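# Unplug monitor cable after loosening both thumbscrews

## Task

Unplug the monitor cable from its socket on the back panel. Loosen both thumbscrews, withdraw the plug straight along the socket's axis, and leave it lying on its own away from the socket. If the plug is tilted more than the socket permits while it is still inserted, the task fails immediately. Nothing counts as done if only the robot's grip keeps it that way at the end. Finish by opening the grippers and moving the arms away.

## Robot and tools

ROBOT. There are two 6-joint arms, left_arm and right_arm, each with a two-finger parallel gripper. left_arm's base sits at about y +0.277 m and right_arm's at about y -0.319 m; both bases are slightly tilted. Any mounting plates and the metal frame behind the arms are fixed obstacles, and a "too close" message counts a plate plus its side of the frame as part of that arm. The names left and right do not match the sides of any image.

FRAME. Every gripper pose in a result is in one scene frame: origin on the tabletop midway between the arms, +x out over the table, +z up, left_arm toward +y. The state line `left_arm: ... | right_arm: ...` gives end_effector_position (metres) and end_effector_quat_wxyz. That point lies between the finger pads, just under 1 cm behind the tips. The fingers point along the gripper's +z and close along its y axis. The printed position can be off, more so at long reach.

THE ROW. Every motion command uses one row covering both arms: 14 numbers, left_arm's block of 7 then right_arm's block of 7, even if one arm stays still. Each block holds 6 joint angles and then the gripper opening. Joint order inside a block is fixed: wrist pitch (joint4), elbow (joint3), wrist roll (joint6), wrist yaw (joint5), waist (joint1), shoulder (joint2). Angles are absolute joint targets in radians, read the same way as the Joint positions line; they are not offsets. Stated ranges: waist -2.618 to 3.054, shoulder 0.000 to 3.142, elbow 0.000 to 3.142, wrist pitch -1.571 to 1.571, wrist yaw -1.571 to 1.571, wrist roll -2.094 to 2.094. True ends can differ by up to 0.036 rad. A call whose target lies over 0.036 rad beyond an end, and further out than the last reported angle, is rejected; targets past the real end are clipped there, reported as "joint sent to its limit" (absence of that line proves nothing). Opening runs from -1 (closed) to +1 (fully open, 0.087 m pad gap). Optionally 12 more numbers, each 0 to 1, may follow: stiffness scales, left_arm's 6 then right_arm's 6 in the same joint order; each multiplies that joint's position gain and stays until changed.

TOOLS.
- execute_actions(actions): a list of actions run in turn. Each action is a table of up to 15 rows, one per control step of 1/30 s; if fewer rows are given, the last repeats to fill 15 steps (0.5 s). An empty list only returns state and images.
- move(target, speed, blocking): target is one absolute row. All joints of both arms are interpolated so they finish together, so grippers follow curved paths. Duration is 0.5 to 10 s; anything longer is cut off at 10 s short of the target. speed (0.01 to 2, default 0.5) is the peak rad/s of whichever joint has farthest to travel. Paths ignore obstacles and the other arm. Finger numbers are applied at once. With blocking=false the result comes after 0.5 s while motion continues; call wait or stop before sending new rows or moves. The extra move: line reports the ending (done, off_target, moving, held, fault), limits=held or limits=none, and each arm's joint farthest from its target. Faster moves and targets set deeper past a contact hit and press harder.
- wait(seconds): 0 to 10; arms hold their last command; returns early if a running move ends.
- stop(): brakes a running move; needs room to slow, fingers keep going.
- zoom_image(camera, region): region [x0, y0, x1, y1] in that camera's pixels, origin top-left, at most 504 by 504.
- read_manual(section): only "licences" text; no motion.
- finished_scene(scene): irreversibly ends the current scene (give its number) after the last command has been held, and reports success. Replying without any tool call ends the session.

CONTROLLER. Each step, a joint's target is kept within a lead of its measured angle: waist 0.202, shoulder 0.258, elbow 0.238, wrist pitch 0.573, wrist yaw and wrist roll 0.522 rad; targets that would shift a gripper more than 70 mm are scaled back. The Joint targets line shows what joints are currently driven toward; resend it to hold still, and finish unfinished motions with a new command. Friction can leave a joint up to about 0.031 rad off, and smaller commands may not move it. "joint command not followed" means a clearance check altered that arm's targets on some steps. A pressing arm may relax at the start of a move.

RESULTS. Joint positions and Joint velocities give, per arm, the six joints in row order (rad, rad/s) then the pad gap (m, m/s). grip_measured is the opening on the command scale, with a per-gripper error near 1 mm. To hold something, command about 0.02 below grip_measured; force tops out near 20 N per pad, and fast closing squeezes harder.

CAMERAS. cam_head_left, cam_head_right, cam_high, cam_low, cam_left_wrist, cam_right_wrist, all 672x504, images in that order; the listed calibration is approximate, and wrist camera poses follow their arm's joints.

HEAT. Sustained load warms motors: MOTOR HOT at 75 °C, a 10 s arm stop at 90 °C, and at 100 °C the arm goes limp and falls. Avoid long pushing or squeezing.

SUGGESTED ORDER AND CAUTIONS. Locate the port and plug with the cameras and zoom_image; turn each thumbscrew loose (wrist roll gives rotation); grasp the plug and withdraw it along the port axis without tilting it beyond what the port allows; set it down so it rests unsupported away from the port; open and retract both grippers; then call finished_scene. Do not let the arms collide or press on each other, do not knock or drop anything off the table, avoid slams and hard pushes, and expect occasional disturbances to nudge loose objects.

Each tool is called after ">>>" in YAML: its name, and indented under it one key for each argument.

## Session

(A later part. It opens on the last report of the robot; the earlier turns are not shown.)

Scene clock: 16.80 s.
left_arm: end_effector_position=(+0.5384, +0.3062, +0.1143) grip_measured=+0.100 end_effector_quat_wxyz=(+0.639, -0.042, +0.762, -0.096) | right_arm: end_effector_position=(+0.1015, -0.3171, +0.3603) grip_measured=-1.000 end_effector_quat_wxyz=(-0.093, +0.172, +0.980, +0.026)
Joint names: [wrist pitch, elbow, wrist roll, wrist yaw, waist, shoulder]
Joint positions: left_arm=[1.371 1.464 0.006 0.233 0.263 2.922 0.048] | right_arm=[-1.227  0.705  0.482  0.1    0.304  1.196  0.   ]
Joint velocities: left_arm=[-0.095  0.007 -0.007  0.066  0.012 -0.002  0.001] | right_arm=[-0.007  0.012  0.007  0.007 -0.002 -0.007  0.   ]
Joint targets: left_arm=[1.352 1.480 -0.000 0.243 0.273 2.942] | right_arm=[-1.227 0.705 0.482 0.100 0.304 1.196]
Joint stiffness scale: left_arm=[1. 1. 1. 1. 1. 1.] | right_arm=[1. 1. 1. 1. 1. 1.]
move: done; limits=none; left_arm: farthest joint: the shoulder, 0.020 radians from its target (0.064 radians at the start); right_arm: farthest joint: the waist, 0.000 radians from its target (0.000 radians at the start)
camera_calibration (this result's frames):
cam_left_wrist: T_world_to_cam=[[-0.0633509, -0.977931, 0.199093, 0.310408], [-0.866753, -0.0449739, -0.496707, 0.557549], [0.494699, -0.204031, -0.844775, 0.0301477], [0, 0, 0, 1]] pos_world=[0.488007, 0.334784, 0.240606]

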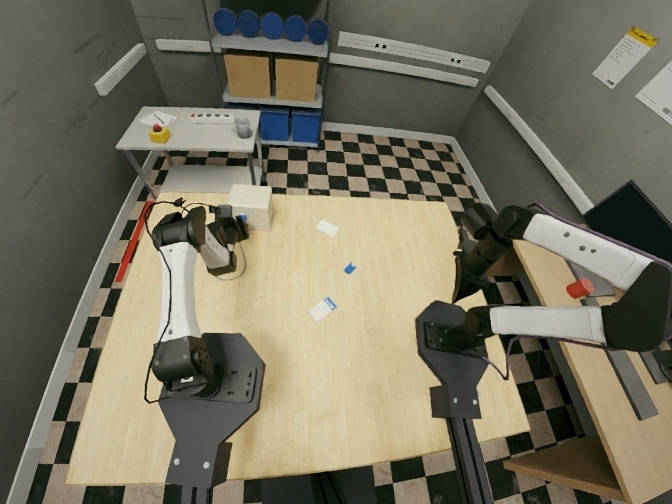

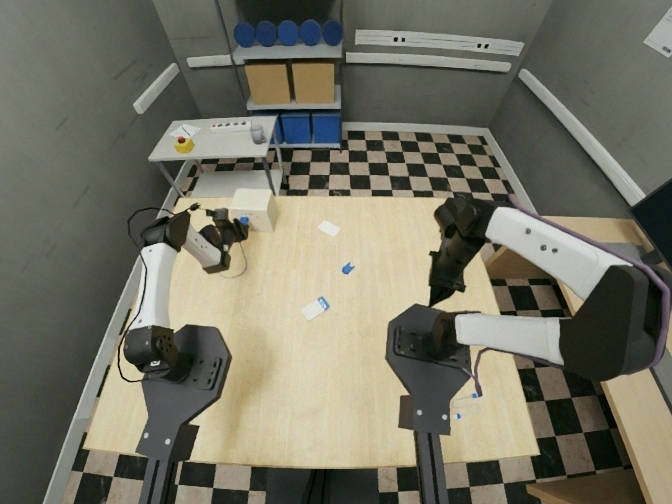

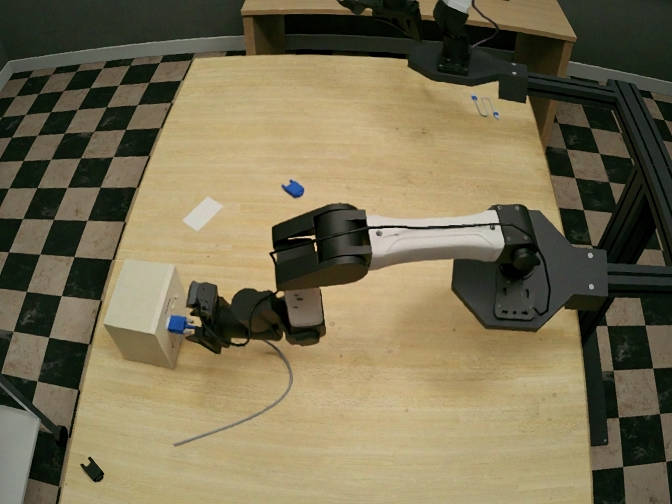

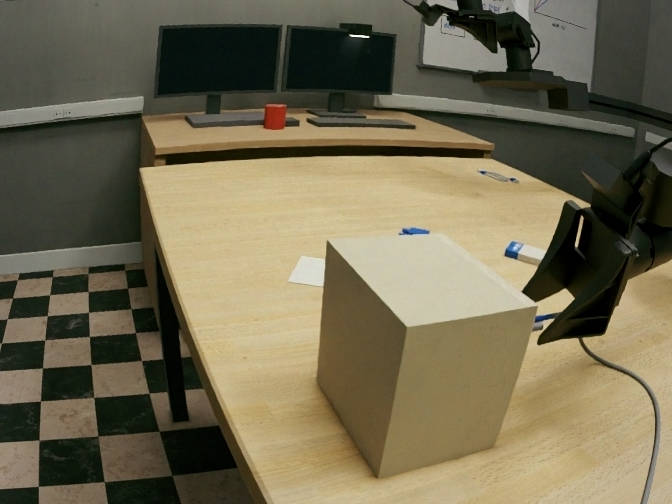

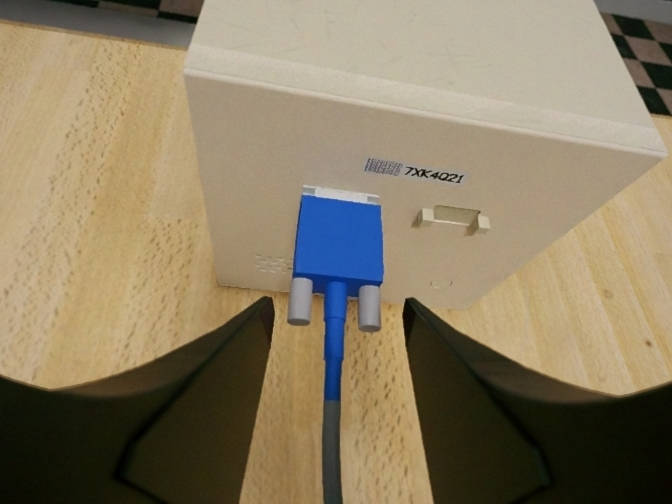

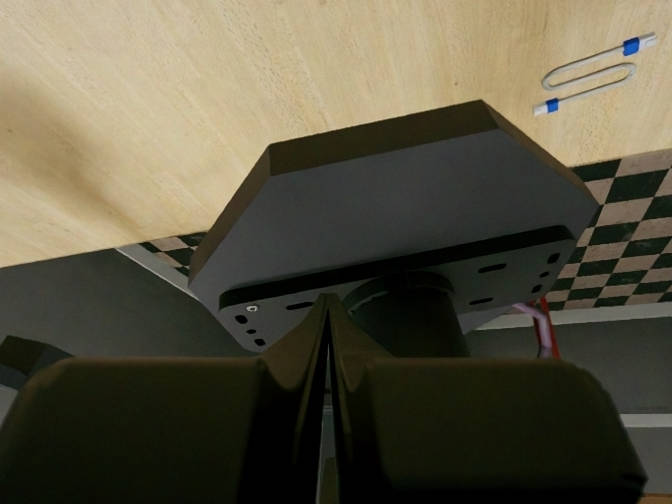

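>>> move:
  target: [1.41,1.50,0,0.243,0.273,2.953,-0.12,-1.227,0.705,0.482,0.1,0.304,1.196,-1]
  speed: 0.1

>>> move:
  target: [1.41,1.50,0,0.30,0.273,2.953,-0.12,-1.227,0.705,0.482,0.1,0.304,1.196,-1]
  speed: 0.1

>>> zoom_image:
  camera: "cam_left_wrist"
  region: [230, 200, 450, 400]

>>> zoom_image:
  camera: "cam_low"
  region: [500, 270, 620, 370]

Scene clock: 18.40 s.
left_arm: end_effector_position=(+0.5443, +0.3084, +0.1216) grip_measured=-0.120 end_effector_quat_wxyz=(+0.655, -0.040, +0.749, -0.092) | right_arm: end_effector_position=(+0.1015, -0.3171, +0.3603) grip_measured=-1.000 end_effector_quat_wxyz=(-0.093, +0.172, +0.980, +0.026)
Joint names: [wrist pitch, elbow, wrist roll, wrist yaw, waist, shoulder]
Joint positions: left_arm=[1.404 1.484 0.006 0.233 0.263 2.933 0.038] | right_arm=[-1.227  0.705  0.482  0.1    0.304  1.196  0.   ]
Joint velocities: left_arm=[ 0.081 -0.002  0.022 -0.007 -0.022  0.012  0.001] | right_arm=[-0.037  0.002 -0.022 -0.022 -0.002  0.002  0.   ]
Joint targets: left_arm=[1.410 1.500 0.000 0.243 0.273 2.953] | right_arm=[-1.227 0.705 0.482 0.100 0.304 1.196]
Joint stiffness scale: left_arm=[1. 1. 1. 1. 1. 1.] | right_arm=[1. 1. 1. 1. 1. 1.]
move: done; limits=none; left_arm: farthest joint: the shoulder, 0.020 radians from its target (0.031 radians at the start); right_arm: farthest joint: the waist, 0.000 radians from its target (0.000 radians at the start)
camera_calibration (this result's frames):
cam_left_wrist: T_world_to_cam=[[-0.06466, -0.979753, 0.18948, 0.313984], [-0.845458, -0.0470821, -0.531963, 0.559798], [0.530114, -0.194594, -0.825295, 0.00925946], [0, 0, 0, 1]] pos_world=[0.488679, 0.335785, 0.24594]

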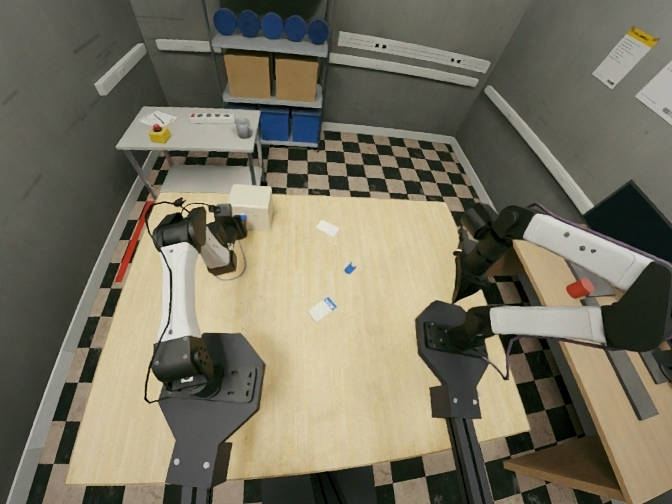

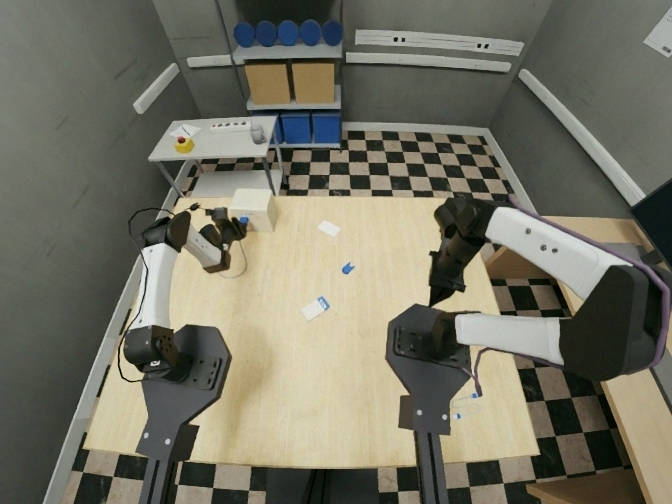

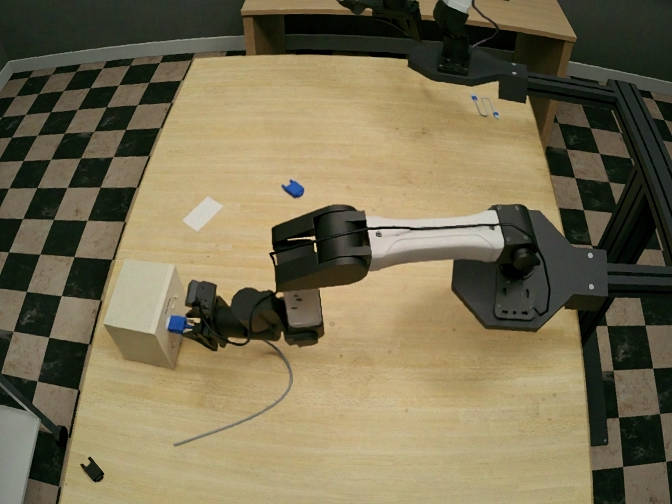

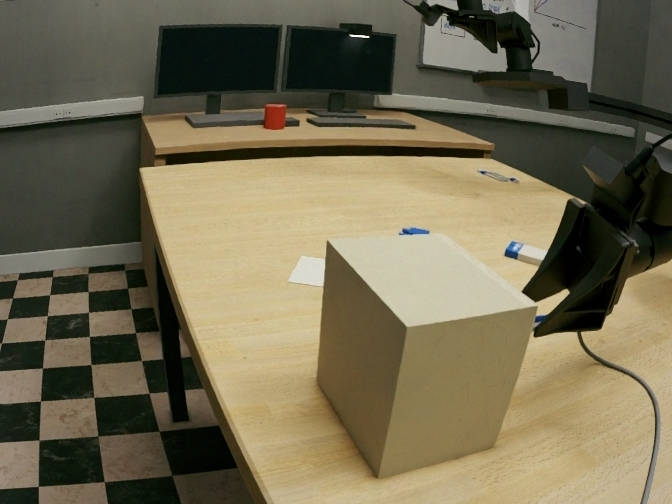

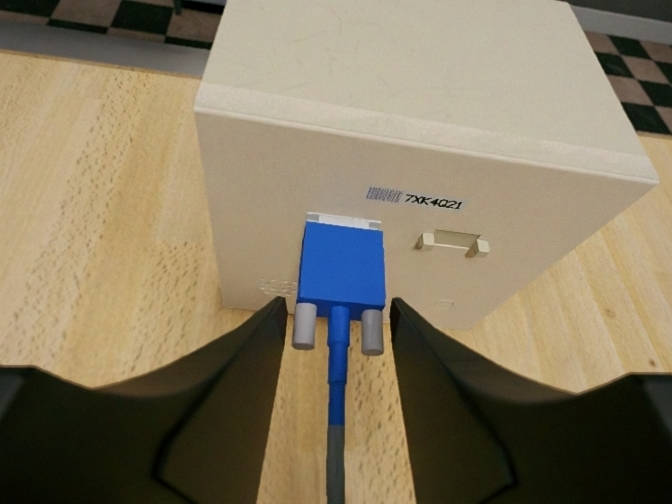

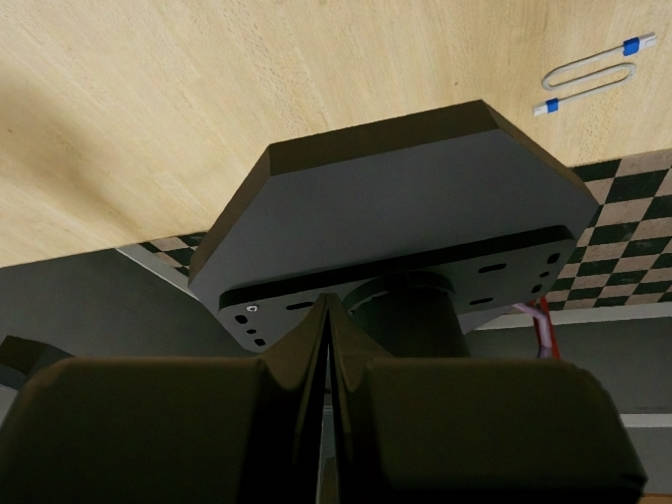

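Scene clock: 19.43 s.
left_arm: end_effector_position=(+0.5435, +0.3052, +0.1225) grip_measured=-0.120 end_effector_quat_wxyz=(+0.655, -0.029, +0.748, -0.104) | right_arm: end_effector_position=(+0.1015, -0.3171, +0.3603) grip_measured=-1.000 end_effector_quat_wxyz=(-0.093, +0.172, +0.980, +0.026)
Joint names: [wrist pitch, elbow, wrist roll, wrist yaw, waist, shoulder]
Joint positions: left_arm=[1.404 1.484 0.006 0.272 0.269 2.933 0.038] | right_arm=[-1.227  0.705  0.482  0.1    0.304  1.196  0.   ]
Joint velocities: left_arm=[-0.066 -0.002  0.095 -0.037  0.007  0.012 -0.   ] | right_arm=[ 0.007 -0.002  0.022 -0.022 -0.002 -0.012  0.   ]
Joint targets: left_arm=[1.410 1.500 0.000 0.300 0.273 2.953] | right_arm=[-1.227 0.705 0.482 0.100 0.304 1.196]
Joint stiffness scale: left_arm=[1. 1. 1. 1. 1. 1.] | right_arm=[1. 1. 1. 1. 1. 1.]
move: off_target (left_arm); limits=none; left_arm: farthest joint: the wrist yaw, 0.028 radians from its target (0.067 radians at the start); right_arm: farthest joint: the waist, 0.000 radians from its target (0.000 radians at the start)
camera_calibration (this result's frames):
cam_left_wrist: T_world_to_cam=[[-0.0977692, -0.976173, 0.193718, 0.326923], [-0.843031, -0.0222121, -0.537407, 0.551146], [0.528905, -0.215852, -0.820772, 0.0163631], [0, 0, 0, 1]] pos_world=[0.487941, 0.334908, 0.246289]

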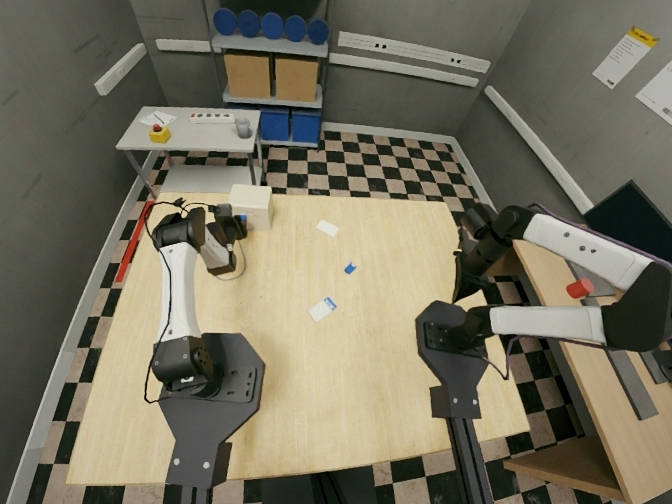

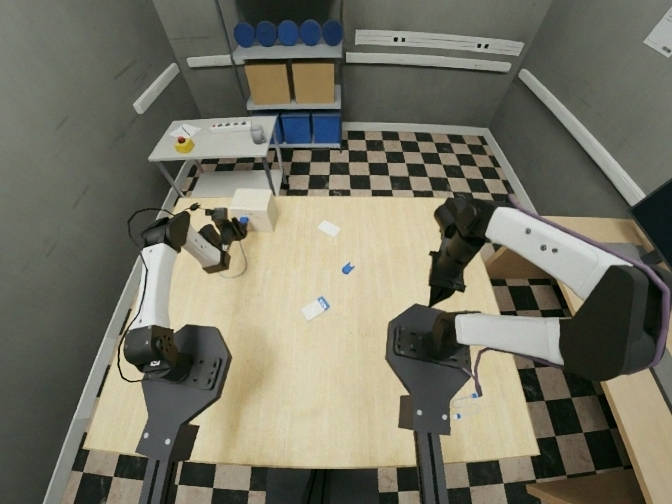

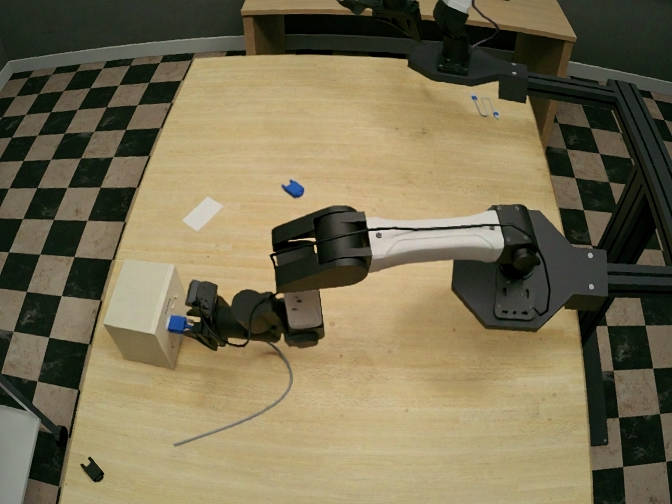

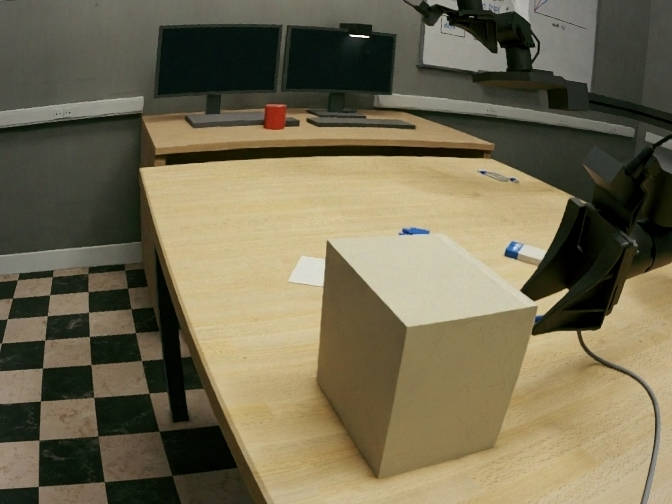

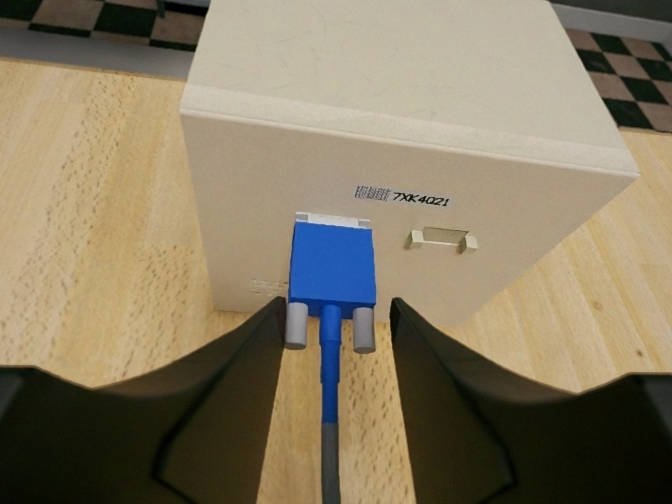

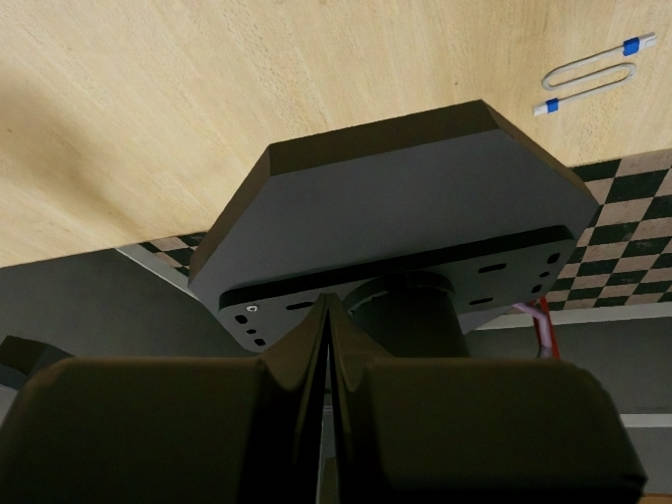

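Region (230, 200, 450, 400) of cam_left_wrist's 672x504 image, scaled by 2.291, with more detail than that image has; it fills the top 458 rows of this view, and the rest is white.

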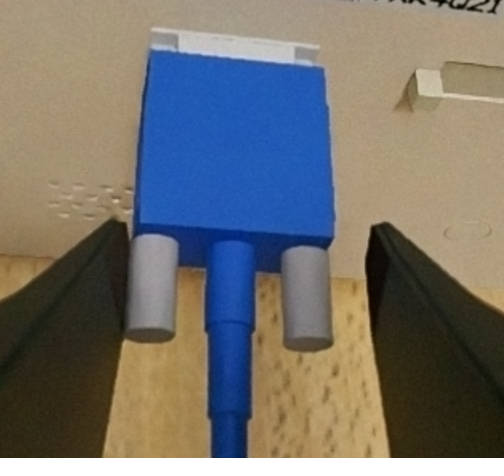

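Region (500, 270, 620, 370) of cam_low's 672x504 image, scaled by 4.200, with more detail than that image has.

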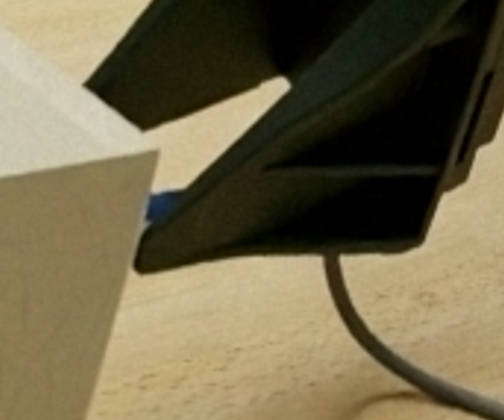

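>>> execute_actions:
  actions:
    - [[1.41,1.484,0,0.32,0.26,2.935,-0.12,-1.227,0.705,0.482,0.1,0.304,1.196,-1],[1.41,1.484,0,0.33,0.25,2.935,-0.12,-1.227,0.705,0.482,0.1,0.304,1.196,-1],[1.41,1.484,0,0.34,0.245,2.935,-0.12,-1.227,0.705,0.482,0.1,0.304,1.196,-1]]
    - [[1.39,1.484,0,0.34,0.245,2.935,-0.12,-1.227,0.705,0.482,0.1,0.304,1.196,-1],[1.385,1.484,0,0.34,0.245,2.935,-0.12,-1.227,0.705,0.482,0.1,0.304,1.196,-1],[1.38,1.484,0,0.34,0.245,2.935,-0.12,-1.227,0.705,0.482,0.1,0.304,1.196,-1],[1.375,1.484,0,0.34,0.245,2.935,-0.12,-1.227,0.705,0.482,0.1,0.304,1.196,-1],[1.37,1.484,0,0.34,0.245,2.935,-0.12,-1.227,0.705,0.482,0.1,0.304,1.196,-1],[1.365,1.484,0,0.34,0.245,2.935,-0.12,-1.227,0.705,0.482,0.1,0.304,1.196,-1],[1.36,1.484,0,0.34,0.245,2.935,-0.12,-1.227,0.705,0.482,0.1,0.304,1.196,-1],[1.355,1.484,0,0.34,0.245,2.935,-0.12,-1.227,0.705,0.482,0.1,0.304,1.196,-1],[1.35,1.484,0,0.34,0.245,2.935,-0.12,-1.227,0.705,0.482,0.1,0.304,1.196,-1],[1.345,1.484,0,0.34,0.245,2.935,-0.12,-1.227,0.705,0.482,0.1,0.304,1.196,-1],[1.34,1.484,0,0.34,0.245,2.935,-0.12,-1.227,0.705,0.482,0.1,0.304,1.196,-1],[1.335,1.484,0,0.34,0.245,2.935,-0.12,-1.227,0.705,0.482,0.1,0.304,1.196,-1],[1.33,1.484,0,0.34,0.245,2.935,-0.12,-1.227,0.705,0.482,0.1,0.304,1.196,-1],[1.325,1.484,0,0.34,0.245,2.935,-0.12,-1.227,0.705,0.482,0.1,0.304,1.196,-1],[1.32,1.484,0,0.34,0.245,2.935,-0.12,-1.227,0.705,0.482,0.1,0.304,1.196,-1]]
    - [[1.32,1.484,0,0.34,0.245,2.935,-0.12,-1.227,0.705,0.482,0.1,0.304,1.196,-1]]

>>> zoom_image:
  camera: "cam_left_wrist"
  region: [230, 200, 450, 400]

Scene clock: 22.53 s.
left_arm: end_effector_position=(+0.5418, +0.3033, +0.1176) grip_measured=-0.120 end_effector_quat_wxyz=(+0.648, -0.026, +0.754, -0.106) | right_arm: end_effector_position=(+0.1015, -0.3171, +0.3603) grip_measured=-1.000 end_effector_quat_wxyz=(-0.093, +0.172, +0.980, +0.026)
Joint names: [wrist pitch, elbow, wrist roll, wrist yaw, waist, shoulder]
Joint positions: left_arm=[1.383 1.484 0.012 0.278 0.269 2.933 0.039] | right_arm=[-1.227  0.705  0.482  0.1    0.304  1.196  0.   ]
Joint velocities: left_arm=[-0.007 -0.007  0.037 -0.007  0.022  0.007 -0.   ] | right_arm=[ 0.095  0.012  0.022 -0.081  0.022 -0.002  0.   ]
Joint targets: left_arm=[1.320 1.484 -0.000 0.340 0.245 2.935] | right_arm=[-1.227 0.705 0.482 0.100 0.304 1.196]
Joint stiffness scale: left_arm=[1. 1. 1. 1. 1. 1.] | right_arm=[1. 1. 1. 1. 1. 1.]
camera_calibration (this result's frames):
cam_left_wrist: T_world_to_cam=[[-0.103675, -0.975507, 0.194004, 0.328854], [-0.853394, -0.0129375, -0.521105, 0.547932], [0.510852, -0.219588, -0.831151, 0.0250693], [0, 0, 0, 1]] pos_world=[0.488889, 0.333393, 0.242567]

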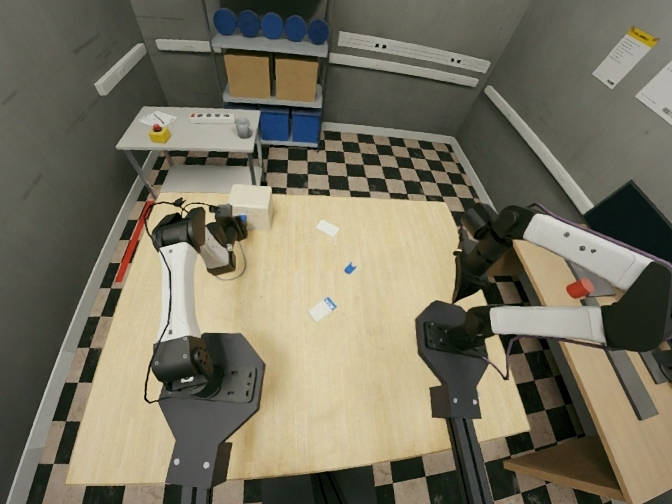

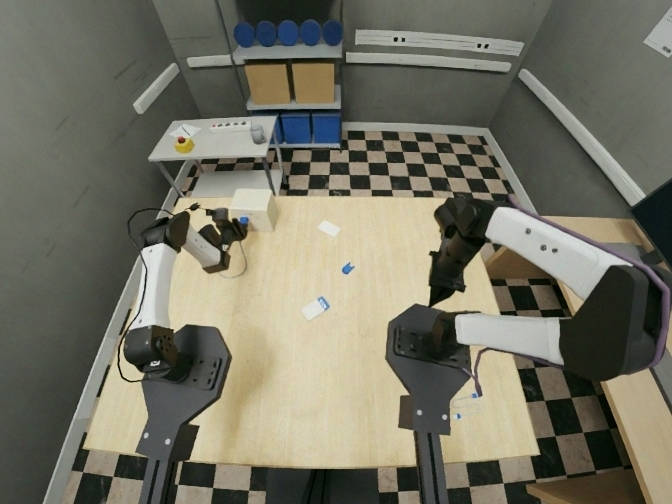

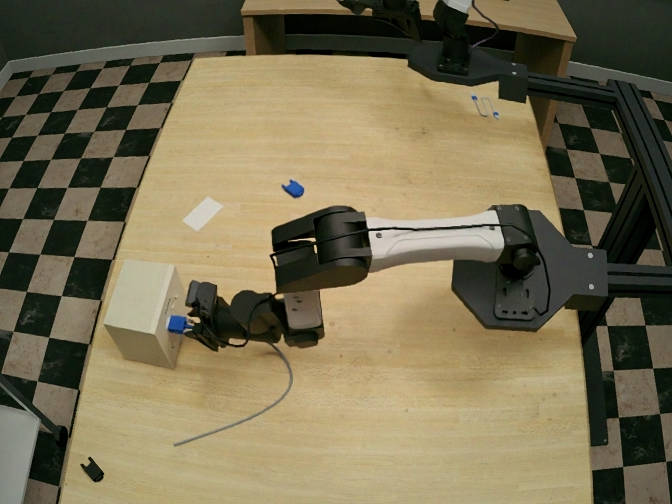

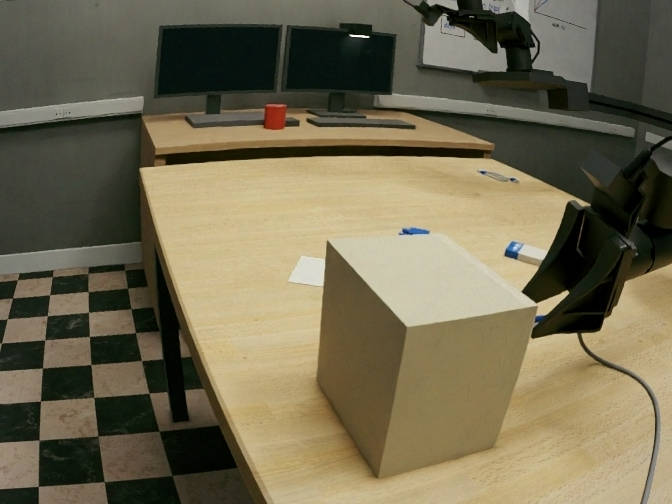

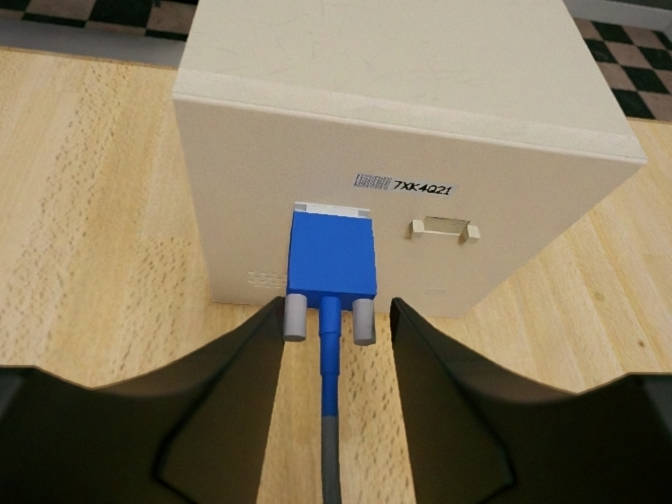

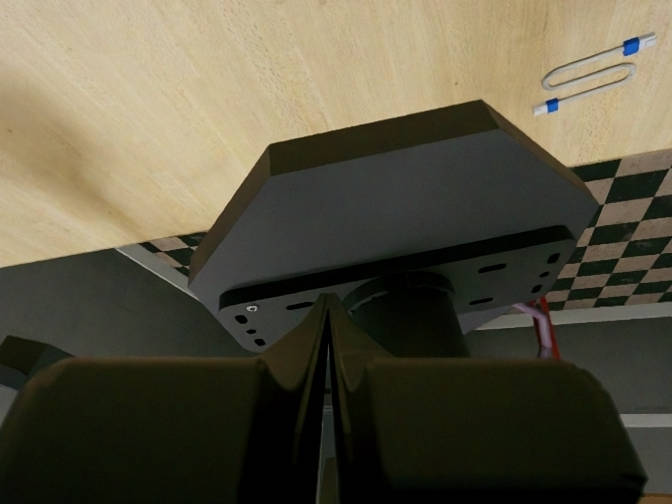

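Region (230, 200, 450, 400) of cam_left_wrist's 672x504 image, scaled by 2.291, with more detail than that image has; it fills the top 458 rows of this view, and the rest is white.

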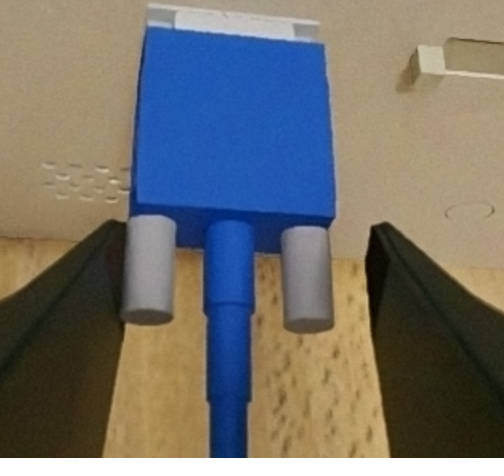

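>>> execute_actions:
  actions:
    - [[1.315,1.484,0,0.34,0.245,2.935,-0.12,-1.227,0.705,0.482,0.1,0.304,1.196,-1],[1.31,1.484,0,0.34,0.245,2.935,-0.12,-1.227,0.705,0.482,0.1,0.304,1.196,-1],[1.305,1.484,0,0.34,0.245,2.935,-0.12,-1.227,0.705,0.482,0.1,0.304,1.196,-1],[1.30,1.484,0,0.34,0.245,2.935,-0.12,-1.227,0.705,0.482,0.1,0.304,1.196,-1],[1.295,1.484,0,0.34,0.245,2.935,-0.12,-1.227,0.705,0.482,0.1,0.304,1.196,-1],[1.29,1.484,0,0.34,0.245,2.935,-0.12,-1.227,0.705,0.482,0.1,0.304,1.196,-1],[1.285,1.484,0,0.34,0.245,2.935,-0.12,-1.227,0.705,0.482,0.1,0.304,1.196,-1],[1.28,1.484,0,0.34,0.245,2.935,-0.12,-1.227,0.705,0.482,0.1,0.304,1.196,-1]]
    - [[1.28,1.484,0,0.34,0.245,2.935,-0.12,-1.227,0.705,0.482,0.1,0.304,1.196,-1]]

>>> zoom_image:
  camera: "cam_left_wrist"
  region: [230, 160, 450, 360]

>>> zoom_image:
  camera: "cam_low"
  region: [500, 270, 620, 370]

Scene clock: 24.30 s.
left_arm: end_effector_position=(+0.5393, +0.3019, +0.1110) grip_measured=-0.120 end_effector_quat_wxyz=(+0.637, -0.027, +0.763, -0.109) | right_arm: end_effector_position=(+0.1015, -0.3171, +0.3603) grip_measured=-1.000 end_effector_quat_wxyz=(-0.093, +0.172, +0.980, +0.026)
Joint names: [wrist pitch, elbow, wrist roll, wrist yaw, waist, shoulder]
Joint positions: left_arm=[1.353 1.484 0.014 0.278 0.269 2.933 0.039] | right_arm=[-1.227  0.705  0.482  0.1    0.304  1.196  0.   ]
Joint velocities: left_arm=[-0.022  0.007  0.051  0.037 -0.022 -0.037 -0.001] | right_arm=[ 0.007  0.002 -0.037  0.037  0.002 -0.012  0.   ]
Joint targets: left_arm=[1.280 1.484 -0.000 0.340 0.245 2.935] | right_arm=[-1.227 0.705 0.482 0.100 0.304 1.196]
Joint stiffness scale: left_arm=[1. 1. 1. 1. 1. 1.] | right_arm=[1. 1. 1. 1. 1. 1.]
camera_calibration (this result's frames):
cam_left_wrist: T_world_to_cam=[[-0.102977, -0.974339, 0.200147, 0.327058], [-0.867846, -0.0103143, -0.496726, 0.546668], [0.486044, -0.224848, -0.844515, 0.0369052], [0, 0, 0, 1]] pos_world=[0.490166, 0.332602, 0.237252]

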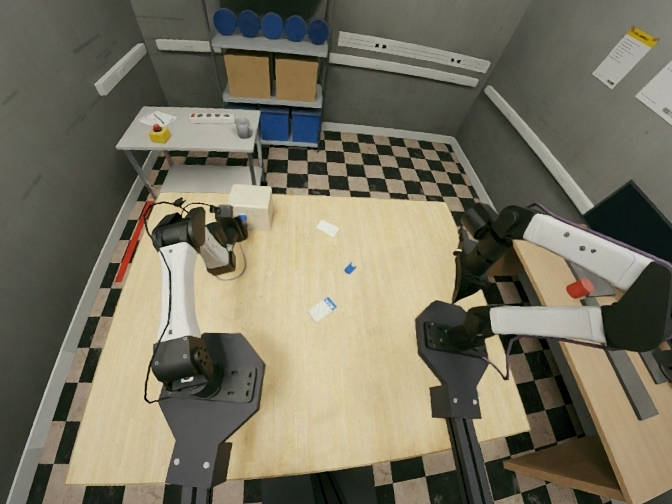

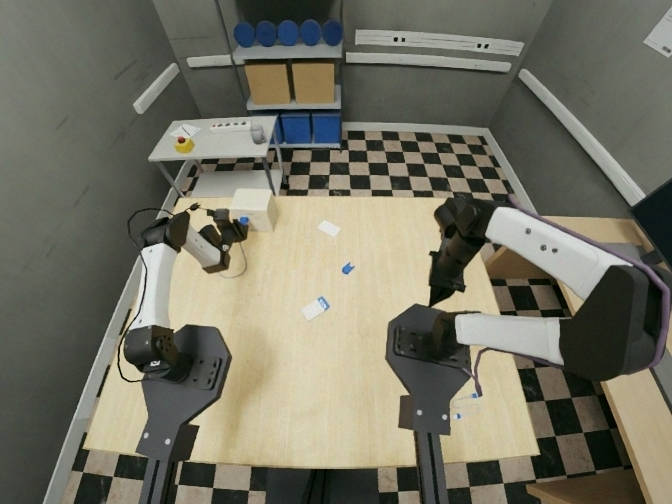

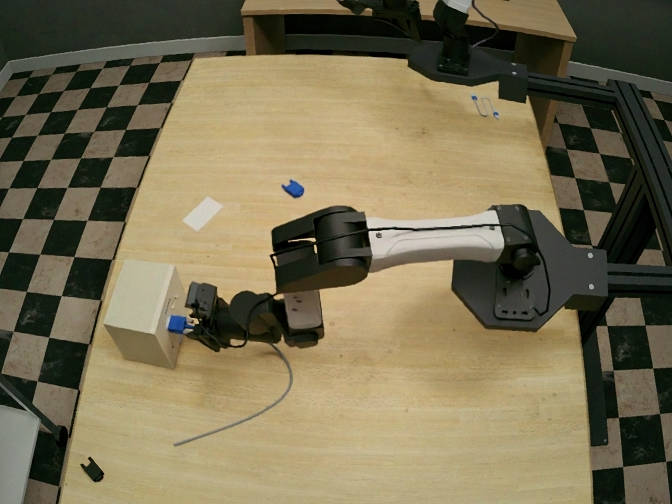

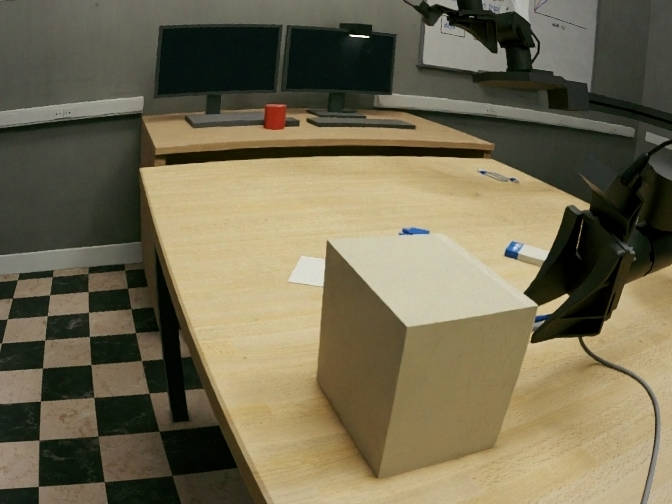

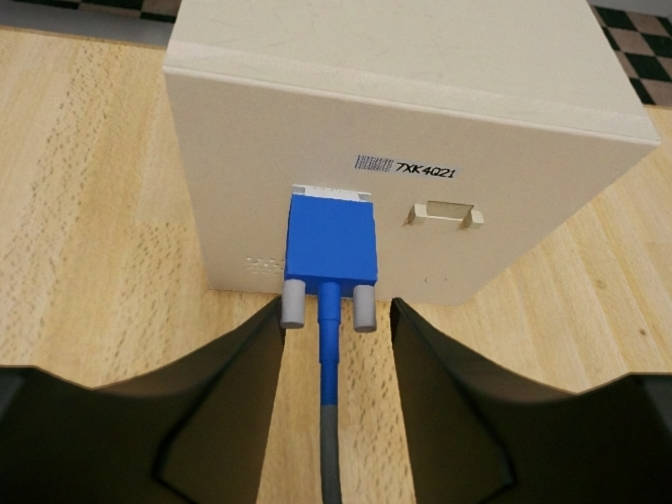

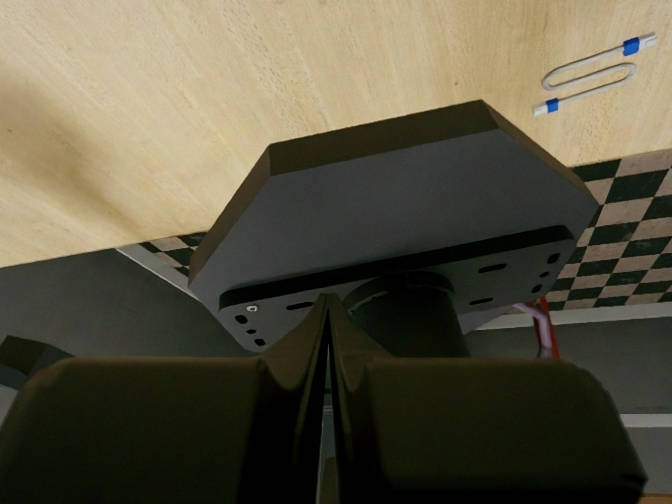

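Region (230, 160, 450, 360) of cam_left_wrist's 672x504 image, scaled by 2.291, with more detail than that image has; it fills the top 458 rows of this view, and the rest is white.

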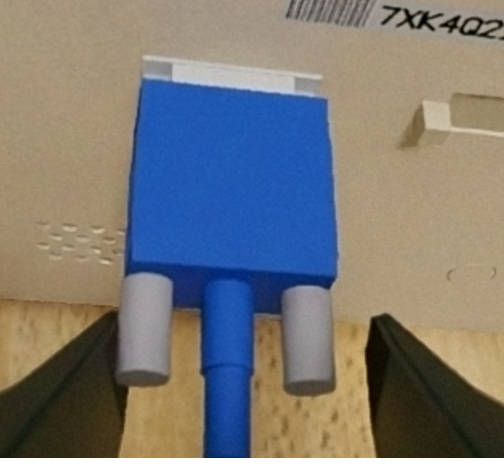

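Region (500, 270, 620, 370) of cam_low's 672x504 image, scaled by 4.200, with more detail than that image has.

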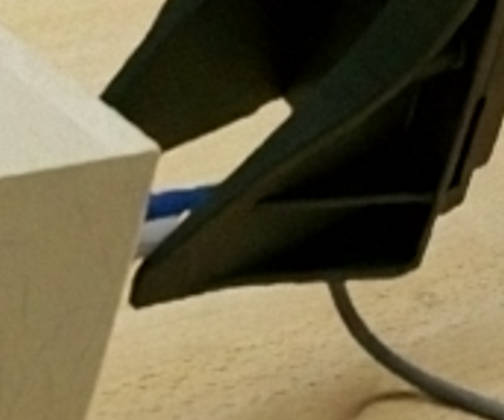

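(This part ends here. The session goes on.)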